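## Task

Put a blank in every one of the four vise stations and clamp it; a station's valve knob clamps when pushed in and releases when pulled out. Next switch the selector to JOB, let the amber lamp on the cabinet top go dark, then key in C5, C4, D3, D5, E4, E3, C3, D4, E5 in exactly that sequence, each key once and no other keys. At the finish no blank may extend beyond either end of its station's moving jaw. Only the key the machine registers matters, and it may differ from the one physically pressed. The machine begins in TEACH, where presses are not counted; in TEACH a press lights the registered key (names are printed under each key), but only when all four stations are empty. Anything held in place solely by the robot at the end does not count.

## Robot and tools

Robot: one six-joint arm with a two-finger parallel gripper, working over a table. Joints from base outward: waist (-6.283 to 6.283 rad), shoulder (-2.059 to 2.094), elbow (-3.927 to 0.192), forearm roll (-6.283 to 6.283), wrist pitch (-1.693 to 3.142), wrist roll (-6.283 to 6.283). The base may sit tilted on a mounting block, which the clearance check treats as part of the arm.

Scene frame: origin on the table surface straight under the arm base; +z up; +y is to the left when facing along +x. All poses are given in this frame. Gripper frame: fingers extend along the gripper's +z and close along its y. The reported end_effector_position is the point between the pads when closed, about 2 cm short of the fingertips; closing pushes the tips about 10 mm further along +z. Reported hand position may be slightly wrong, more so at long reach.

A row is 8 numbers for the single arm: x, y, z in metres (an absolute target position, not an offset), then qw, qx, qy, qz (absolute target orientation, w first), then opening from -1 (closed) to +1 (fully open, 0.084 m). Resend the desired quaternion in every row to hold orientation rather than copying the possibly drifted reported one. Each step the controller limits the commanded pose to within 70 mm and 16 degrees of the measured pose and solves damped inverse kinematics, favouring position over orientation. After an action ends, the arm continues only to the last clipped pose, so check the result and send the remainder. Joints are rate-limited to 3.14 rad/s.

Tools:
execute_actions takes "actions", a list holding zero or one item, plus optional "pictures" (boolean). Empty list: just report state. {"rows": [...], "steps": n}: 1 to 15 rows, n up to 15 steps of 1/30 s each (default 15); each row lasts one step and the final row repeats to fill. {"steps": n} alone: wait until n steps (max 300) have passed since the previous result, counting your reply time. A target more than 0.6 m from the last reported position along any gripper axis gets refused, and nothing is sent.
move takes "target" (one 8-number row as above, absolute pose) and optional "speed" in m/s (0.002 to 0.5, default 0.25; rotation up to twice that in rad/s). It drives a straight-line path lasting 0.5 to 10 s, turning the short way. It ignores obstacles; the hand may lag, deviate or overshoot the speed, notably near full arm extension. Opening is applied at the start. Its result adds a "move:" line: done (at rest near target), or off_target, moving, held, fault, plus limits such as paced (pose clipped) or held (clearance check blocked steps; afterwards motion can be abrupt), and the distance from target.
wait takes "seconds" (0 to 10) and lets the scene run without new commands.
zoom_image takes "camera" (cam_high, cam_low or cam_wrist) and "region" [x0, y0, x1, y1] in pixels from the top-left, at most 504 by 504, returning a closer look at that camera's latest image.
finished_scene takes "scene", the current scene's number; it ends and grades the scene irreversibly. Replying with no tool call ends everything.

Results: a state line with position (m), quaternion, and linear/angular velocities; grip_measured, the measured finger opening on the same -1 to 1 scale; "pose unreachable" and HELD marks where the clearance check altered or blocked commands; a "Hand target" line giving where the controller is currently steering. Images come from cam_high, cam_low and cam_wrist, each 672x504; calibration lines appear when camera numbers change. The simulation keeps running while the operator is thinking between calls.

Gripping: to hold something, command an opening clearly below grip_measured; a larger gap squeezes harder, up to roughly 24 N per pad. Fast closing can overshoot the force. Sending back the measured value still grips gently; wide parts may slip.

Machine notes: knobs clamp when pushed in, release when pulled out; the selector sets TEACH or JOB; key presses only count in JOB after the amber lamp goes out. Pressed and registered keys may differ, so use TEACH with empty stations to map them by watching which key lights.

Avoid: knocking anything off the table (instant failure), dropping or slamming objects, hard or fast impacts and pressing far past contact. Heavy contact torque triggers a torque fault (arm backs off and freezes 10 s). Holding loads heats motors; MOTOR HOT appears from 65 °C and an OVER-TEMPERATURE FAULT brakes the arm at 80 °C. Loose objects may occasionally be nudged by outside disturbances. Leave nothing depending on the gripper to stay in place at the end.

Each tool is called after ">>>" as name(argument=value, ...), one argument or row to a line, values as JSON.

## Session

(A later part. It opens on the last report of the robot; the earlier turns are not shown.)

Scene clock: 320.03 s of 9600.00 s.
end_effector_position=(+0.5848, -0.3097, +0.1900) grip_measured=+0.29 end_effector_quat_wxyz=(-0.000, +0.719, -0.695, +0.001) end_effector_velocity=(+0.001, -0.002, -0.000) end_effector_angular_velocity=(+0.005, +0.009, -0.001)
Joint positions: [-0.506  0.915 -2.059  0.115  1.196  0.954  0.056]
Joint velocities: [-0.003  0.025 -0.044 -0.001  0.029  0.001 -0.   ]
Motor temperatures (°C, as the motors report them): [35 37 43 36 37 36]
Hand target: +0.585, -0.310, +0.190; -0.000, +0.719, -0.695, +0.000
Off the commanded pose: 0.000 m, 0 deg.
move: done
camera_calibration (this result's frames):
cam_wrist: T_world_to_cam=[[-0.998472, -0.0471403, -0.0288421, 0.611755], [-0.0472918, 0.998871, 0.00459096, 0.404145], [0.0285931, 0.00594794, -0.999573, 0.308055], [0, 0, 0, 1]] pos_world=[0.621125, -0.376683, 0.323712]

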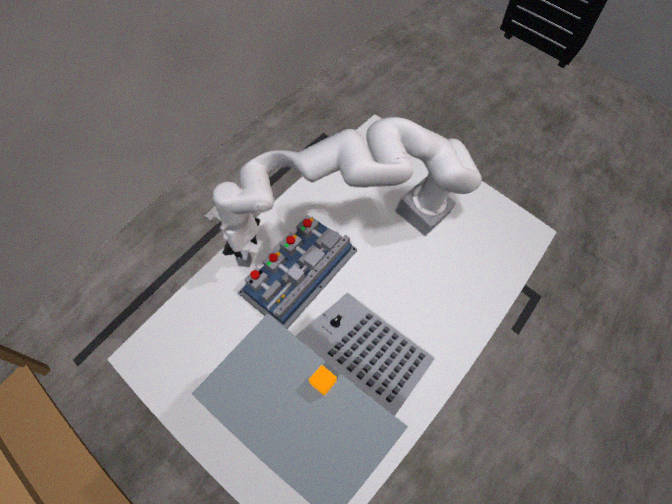

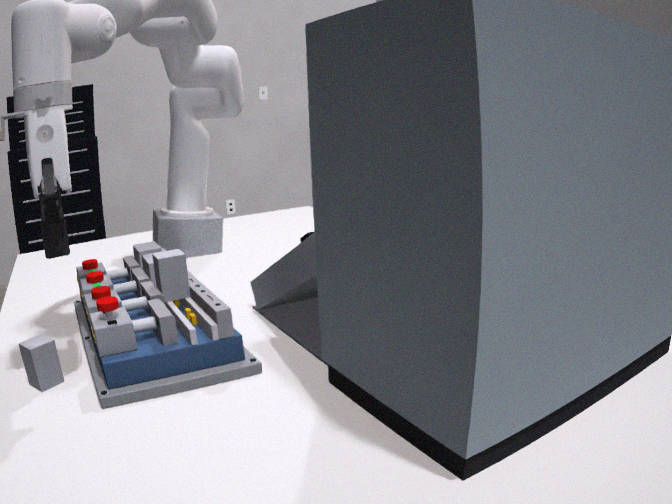

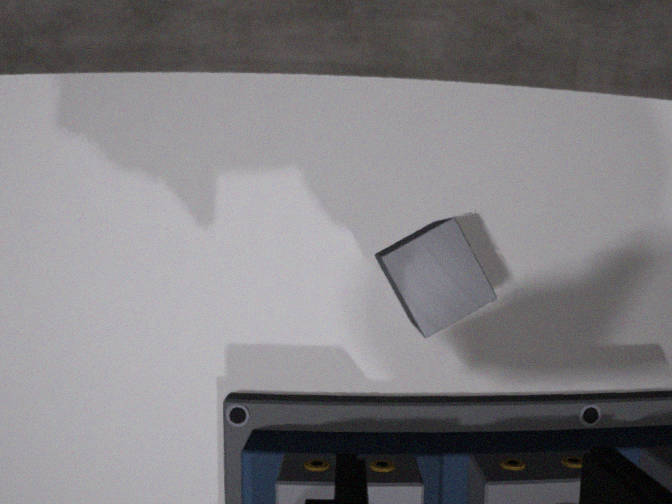

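>>> move(
  target=[0.5825,-0.3665,0.13,0,0.866,-0.5,0,0.25],
)

>>> move(
  target=[0.5825,-0.3665,0.06,0,0.866,-0.5,0,0.25],
  speed=0.08,
)

>>> move(
  target=[0.5825,-0.3665,0.06,0,0.866,-0.5,0,-0.5],
)

>>> move(
  target=[0.5825,-0.3665,0.2,0,0.866,-0.5,0,-0.5],
  speed=0.15,
)

>>> move(
  target=[0.619,-0.162,0.19,0,0.719,-0.695,0,-0.5],
  speed=0.2,
)

>>> move(
  target=[0.619,-0.162,0.15,0,0.719,-0.695,0,-0.5],
  speed=0.05,
)

>>> move(
  target=[0.619,-0.162,0.13,0,0.719,-0.695,0,-0.5],
  speed=0.02,
)

Scene clock: 325.67 s of 9600.00 s.
end_effector_position=(+0.5825, -0.3663, +0.1305) grip_measured=+0.24 end_effector_quat_wxyz=(+0.000, +0.866, -0.500, +0.001) end_effector_velocity=(-0.001, -0.001, -0.004) end_effector_angular_velocity=(+0.008, +0.010, +0.009)
Joint positions: [-0.567  1.166 -2.32   0.11   1.211  0.408  0.054]
Joint velocities: [-0.002  0.031 -0.047 -0.001  0.029 -0.009 -0.   ]
Motor temperatures (°C, as the motors report them): [35 37 43 36 37 36]
Hand target: +0.582, -0.366, +0.130; -0.000, +0.866, -0.500, +0.000
Off the commanded pose: 0.001 m, 0 deg.
After step 90, 1.13 s passed at rest.
move: done
camera_calibration (this result's frames):
cam_wrist: T_world_to_cam=[[-0.859743, -0.509954, -0.0280984, 0.354644], [-0.510228, 0.860033, 0.00311036, 0.679817], [0.0225794, 0.0170107, -0.9996, 0.256552], [0, 0, 0, 1]] pos_world=[0.645972, -0.408178, 0.2643]

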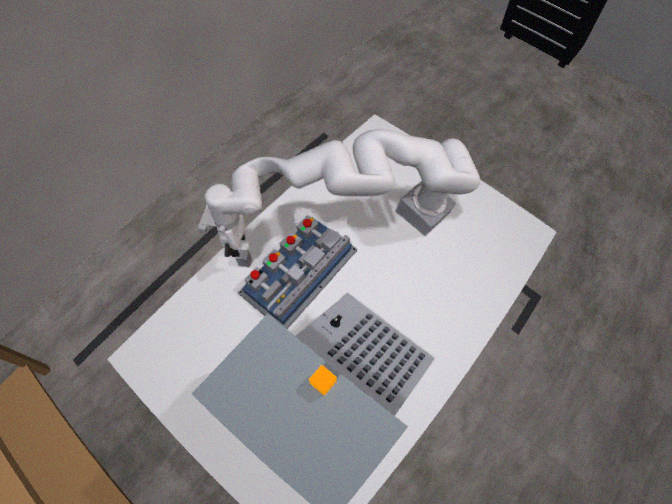

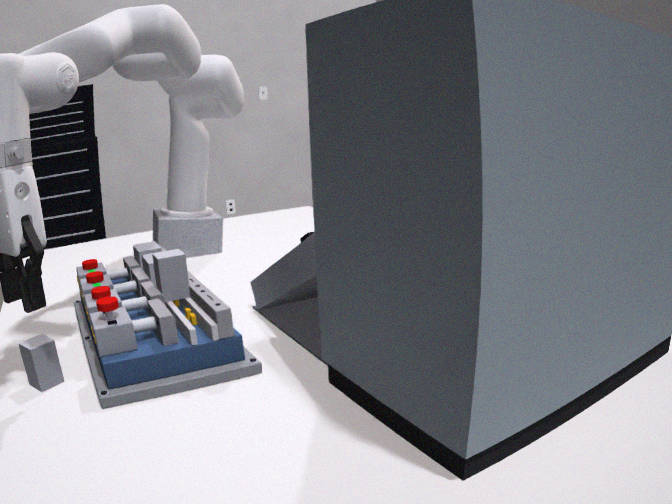

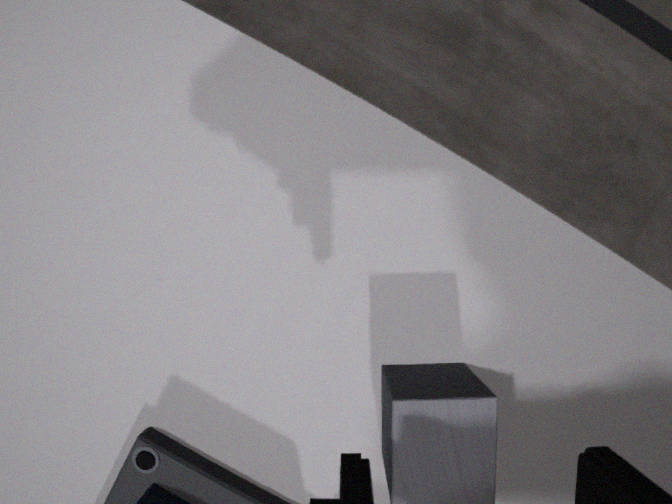

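Scene clock: 326.93 s of 9600.00 s.
end_effector_position=(+0.5827, -0.3666, +0.0610) grip_measured=+0.24 end_effector_quat_wxyz=(+0.000, +0.866, -0.500, +0.001) end_effector_velocity=(+0.002, -0.001, -0.001) end_effector_angular_velocity=(-0.003, -0.004, +0.001)
Joint positions: [-0.556  1.284 -2.334  0.116  1.107  0.405  0.054]
Joint velocities: [ 0.     0.009 -0.014 -0.    -0.001  0.    -0.   ]
Motor temperatures (°C, as the motors report them): [35 37 43 36 37 36]
Hand target: +0.582, -0.366, +0.060; +0.000, +0.866, -0.500, +0.000
Off the commanded pose: 0.001 m, 0 deg.
move: done
camera_calibration (this result's frames):
cam_wrist: T_world_to_cam=[[-0.859348, -0.510638, -0.027742, 0.352151], [-0.510916, 0.859623, 0.00352217, 0.680622], [0.0220491, 0.0172006, -0.999609, 0.187528], [0, 0, 0, 1]] pos_world=[0.646227, -0.408483, 0.194827]

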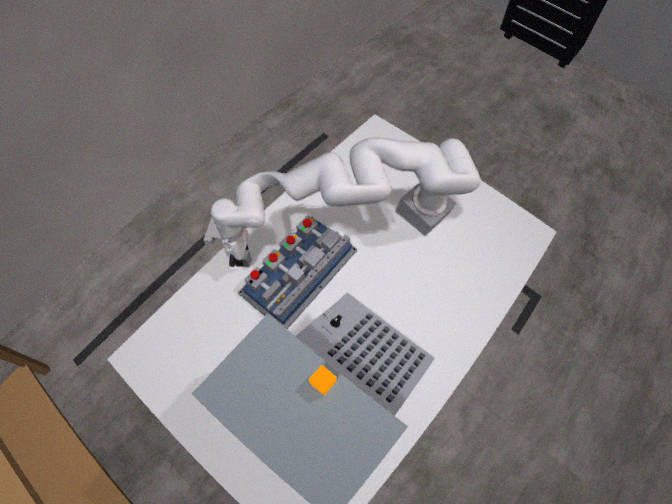

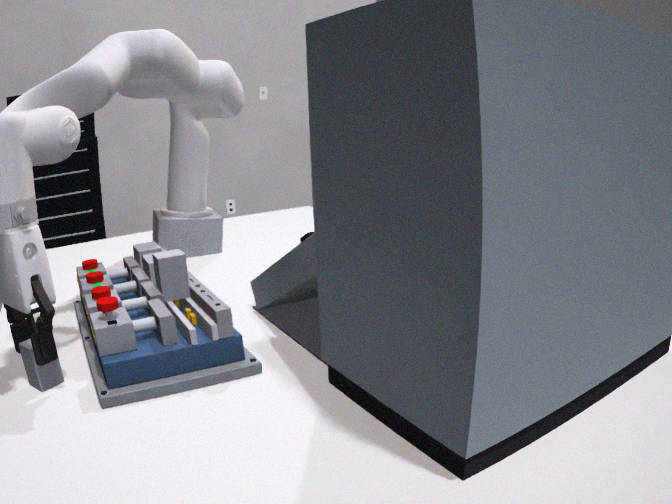

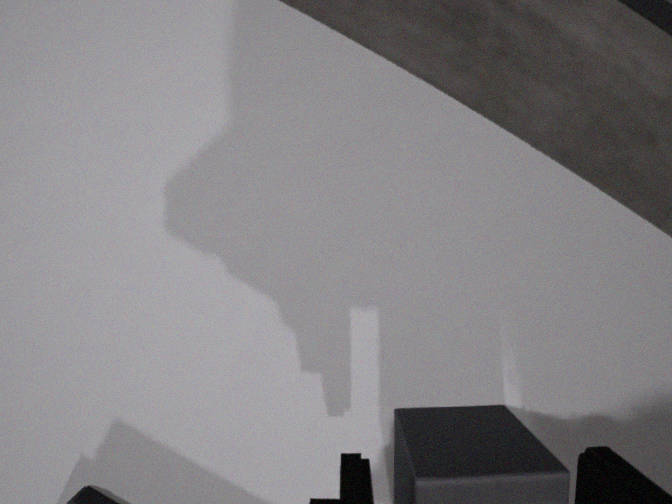

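Scene clock: 327.63 s of 9600.00 s.
end_effector_position=(+0.5827, -0.3667, +0.0607) grip_measured=-0.19 end_effector_quat_wxyz=(+0.000, +0.866, -0.500, +0.000) end_effector_velocity=(-0.000, +0.000, -0.000) end_effector_angular_velocity=(+0.001, +0.001, -0.000)
Joint positions: [-0.556  1.287 -2.338  0.116  1.109  0.405  0.036]
Joint velocities: [ 0.     0.001 -0.001  0.     0.001  0.     0.   ]
Motor temperatures (°C, as the motors report them): [35 37 43 36 37 36]
Hand target: +0.582, -0.366, +0.060; +0.000, +0.866, -0.500, -0.000
Off the commanded pose: 0.001 m, 0 deg.
move: done
camera_calibration (this result's frames):
cam_wrist: T_world_to_cam=[[-0.859322, -0.510689, -0.027619, 0.352096], [-0.510975, 0.859586, 0.00399067, 0.680715], [0.0217029, 0.0175419, -0.999611, 0.187533], [0, 0, 0, 1]] pos_world=[0.646322, -0.408612, 0.194468]

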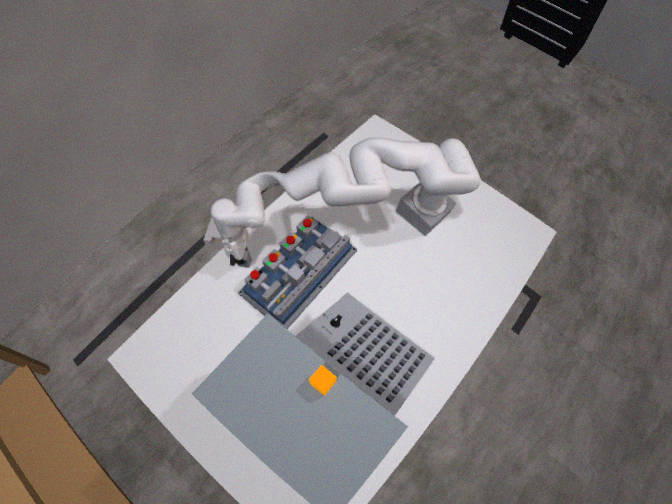

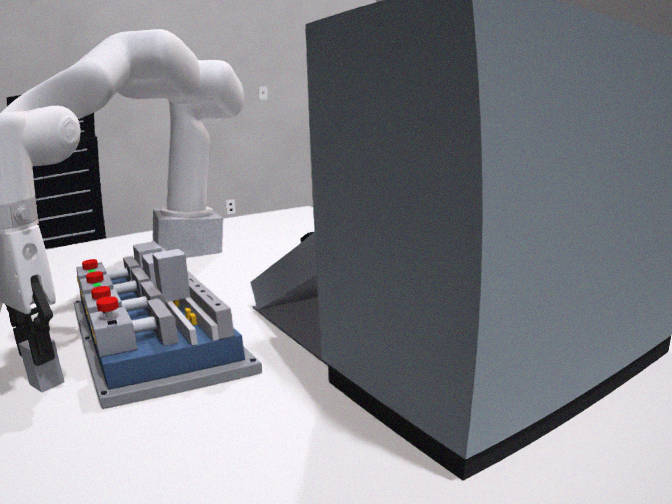

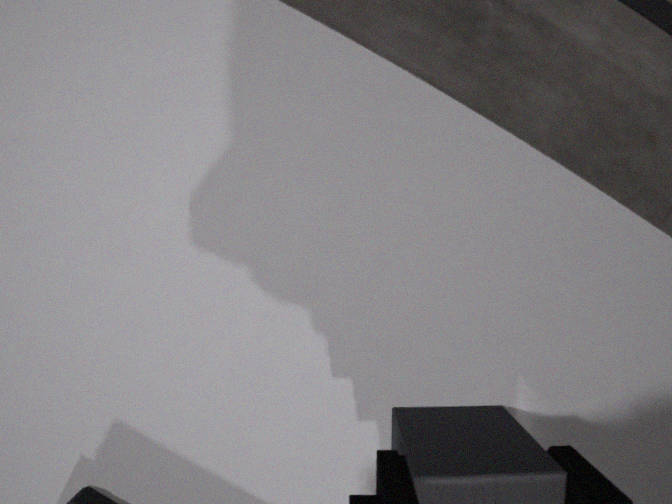

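Scene clock: 329.00 s of 9600.00 s.
end_effector_position=(+0.5824, -0.3664, +0.1982) grip_measured=-0.19 end_effector_quat_wxyz=(-0.000, +0.866, -0.500, -0.001) end_effector_velocity=(+0.002, -0.001, +0.009) end_effector_angular_velocity=(-0.003, -0.004, +0.000)
Joint positions: [-0.579  1.14  -2.465  0.104  1.387  0.414  0.036]
Joint velocities: [-0.001  0.013 -0.048 -0.001  0.029  0.002  0.   ]
Motor temperatures (°C, as the motors report them): [35 37 43 36 37 36]
Hand target: +0.583, -0.367, +0.200; -0.000, +0.866, -0.500, +0.000
Off the commanded pose: 0.002 m, 0 deg.
move: done
camera_calibration (this result's frames):
cam_wrist: T_world_to_cam=[[-0.859271, -0.510822, -0.0267099, 0.355457], [-0.511145, 0.859469, 0.00659429, 0.679284], [0.0195878, 0.0193189, -0.999621, 0.326805], [0, 0, 0, 1]] pos_world=[0.646245, -0.408561, 0.331696]

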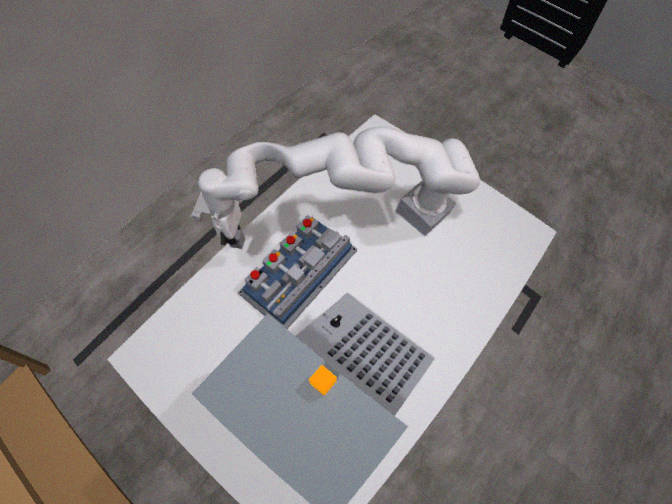

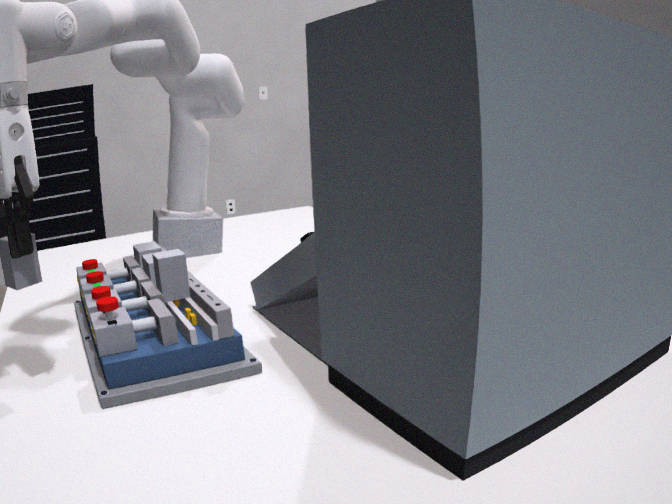

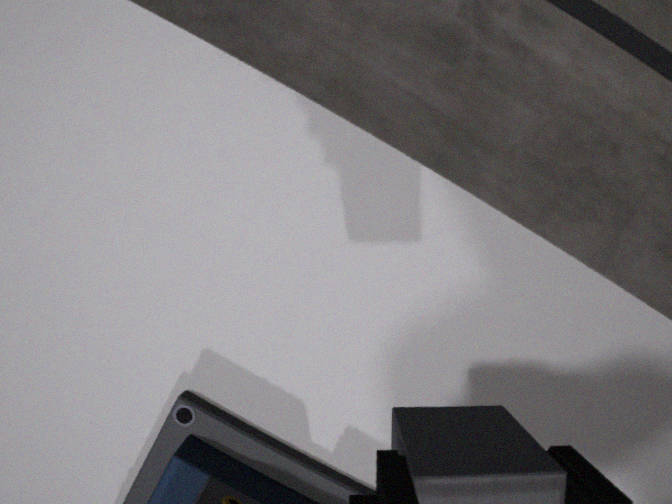

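Scene clock: 330.77 s of 9600.00 s.
end_effector_position=(+0.6190, -0.1628, +0.1900) grip_measured=-0.19 end_effector_quat_wxyz=(+0.000, +0.719, -0.695, -0.000) end_effector_velocity=(+0.001, +0.004, +0.001) end_effector_angular_velocity=(-0.003, -0.003, -0.005)
Joint positions: [-0.281  0.756 -1.833  0.128  1.107  1.165  0.036]
Joint velocities: [ 0.006 -0.005  0.007 -0.001 -0.006  0.012  0.   ]
Motor temperatures (°C, as the motors report them): [35 37 43 36 37 36]
Hand target: +0.619, -0.162, +0.190; +0.000, +0.719, -0.695, -0.000
Off the commanded pose: 0.001 m, 0 deg.
move: done
camera_calibration (this result's frames):
cam_wrist: T_world_to_cam=[[-0.99858, -0.046365, -0.0262365, 0.652502], [-0.0465003, 0.998908, 0.00457109, 0.258534], [0.0259959, 0.00578461, -0.999645, 0.307851], [0, 0, 0, 1]] pos_world=[0.655594, -0.229779, 0.323679]

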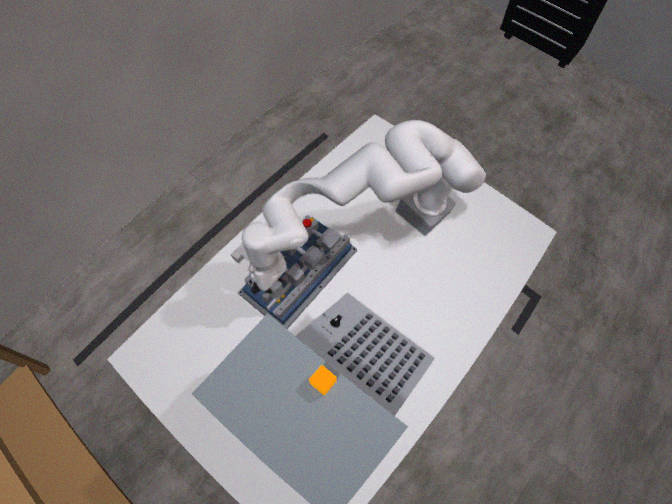

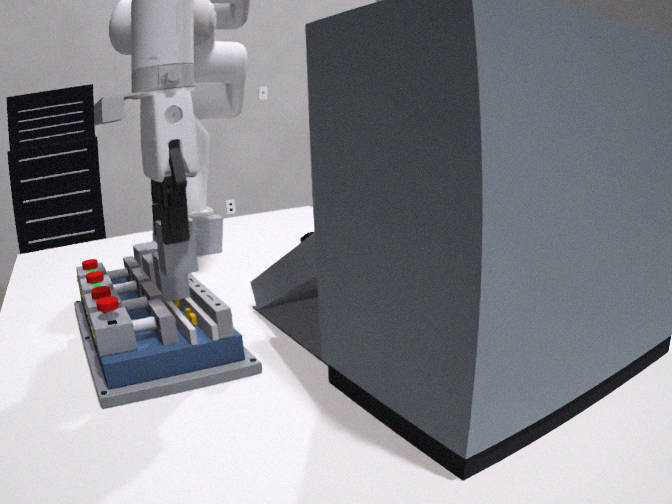

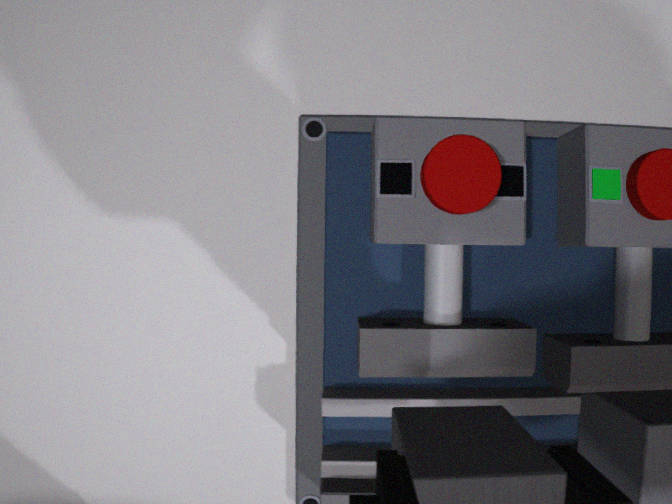

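Scene clock: 331.90 s of 9600.00 s.
end_effector_position=(+0.6191, -0.1620, +0.1506) grip_measured=-0.19 end_effector_quat_wxyz=(-0.000, +0.719, -0.695, +0.000) end_effector_velocity=(+0.002, -0.000, +0.001) end_effector_angular_velocity=(-0.002, -0.008, +0.001)
Joint positions: [-0.272  0.802 -1.795  0.135  1.021  1.161  0.036]
Joint velocities: [ 0.001  0.001 -0.002  0.001 -0.007 -0.001 -0.   ]
Motor temperatures (°C, as the motors report them): [35 37 43 36 37 36]
Hand target: +0.619, -0.162, +0.150; +0.000, +0.719, -0.695, +0.000
Off the commanded pose: 0.001 m, 0 deg.
move: done
camera_calibration (this result's frames):
cam_wrist: T_world_to_cam=[[-0.998534, -0.046454, -0.0277747, 0.651747], [-0.0465965, 0.998904, 0.0045049, 0.258033], [0.027535, 0.0057925, -0.999604, 0.267519], [0, 0, 0, 1]] pos_world=[0.655449, -0.229024, 0.284353]

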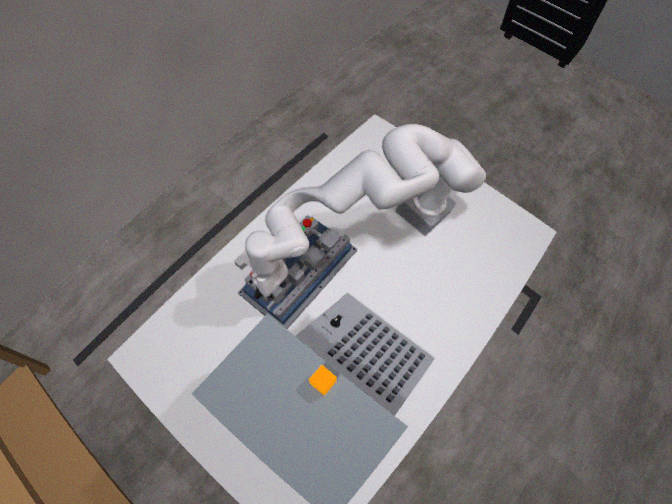

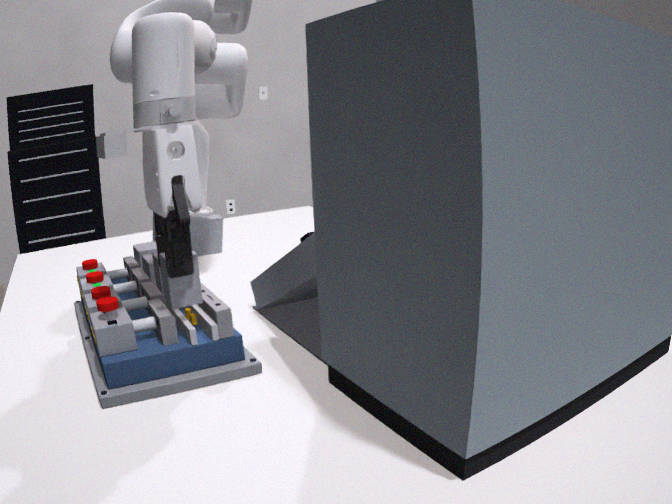

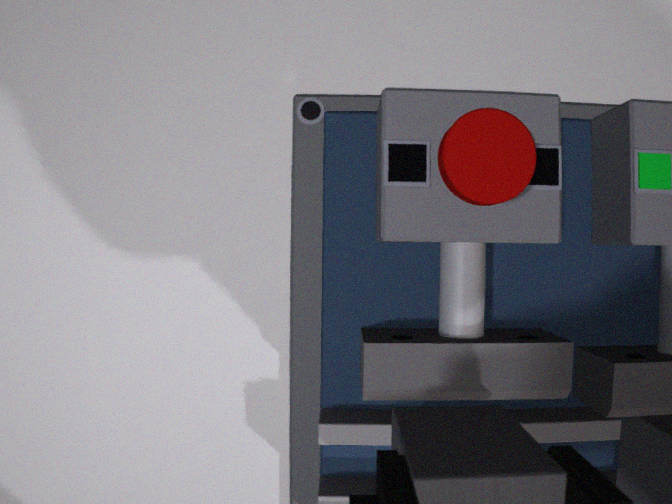

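Scene clock: 333.20 s of 9600.00 s.
end_effector_position=(+0.6191, -0.1620, +0.1307) grip_measured=-0.19 end_effector_quat_wxyz=(-0.000, +0.719, -0.695, +0.000) end_effector_velocity=(+0.001, -0.000, -0.000) end_effector_angular_velocity=(-0.000, -0.002, +0.000)
Joint positions: [-0.267  0.831 -1.785  0.139  0.982  1.159  0.036]
Joint velocities: [ 0.     0.001 -0.     0.001 -0.003 -0.     0.   ]
Motor temperatures (°C, as the motors report them): [35 37 43 36 37 36]
Hand target: +0.619, -0.162, +0.130; +0.000, +0.719, -0.695, +0.000
Off the commanded pose: 0.001 m, 0 deg.
move: done
camera_calibration (this result's frames):
cam_wrist: T_world_to_cam=[[-0.998535, -0.0465199, -0.0276216, 0.651178], [-0.0466674, 0.998899, 0.00471975, 0.258054], [0.0273717, 0.00600187, -0.999607, 0.247683], [0, 0, 0, 1]] pos_world=[0.655488, -0.228963, 0.264354]

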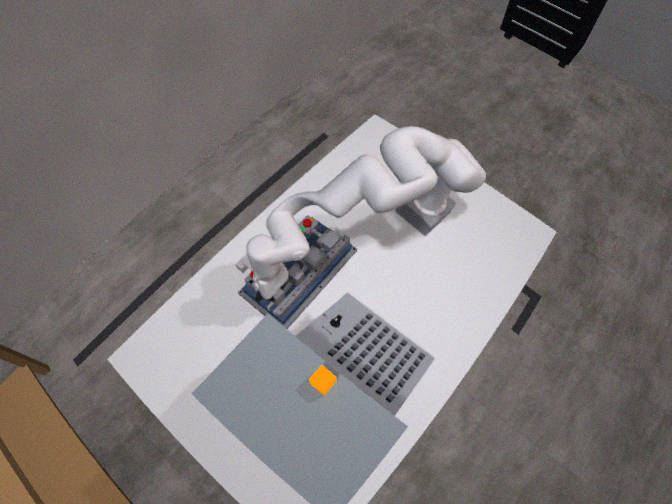

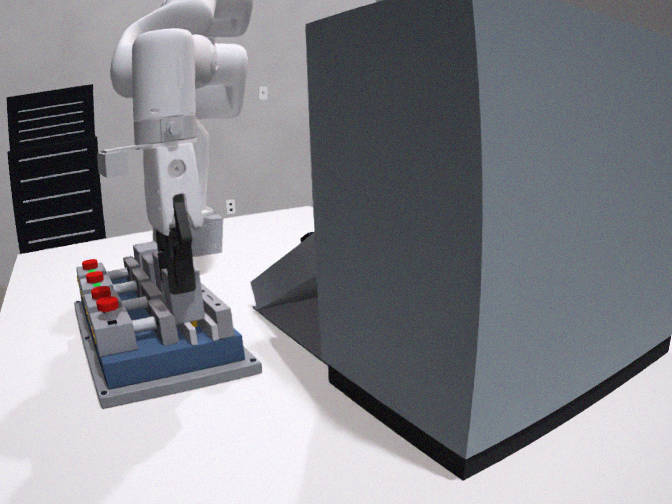

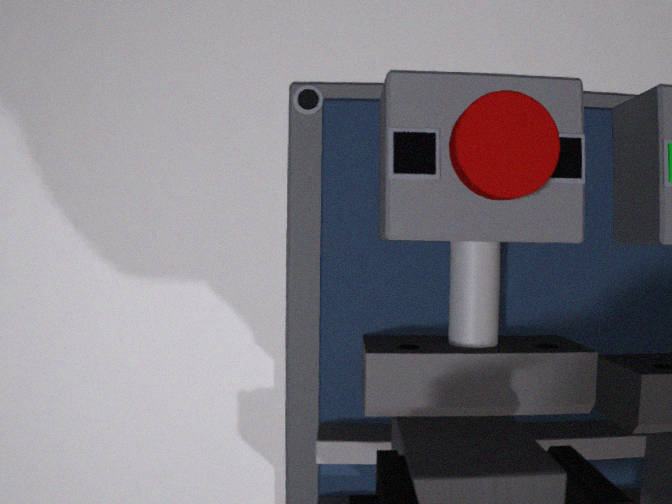

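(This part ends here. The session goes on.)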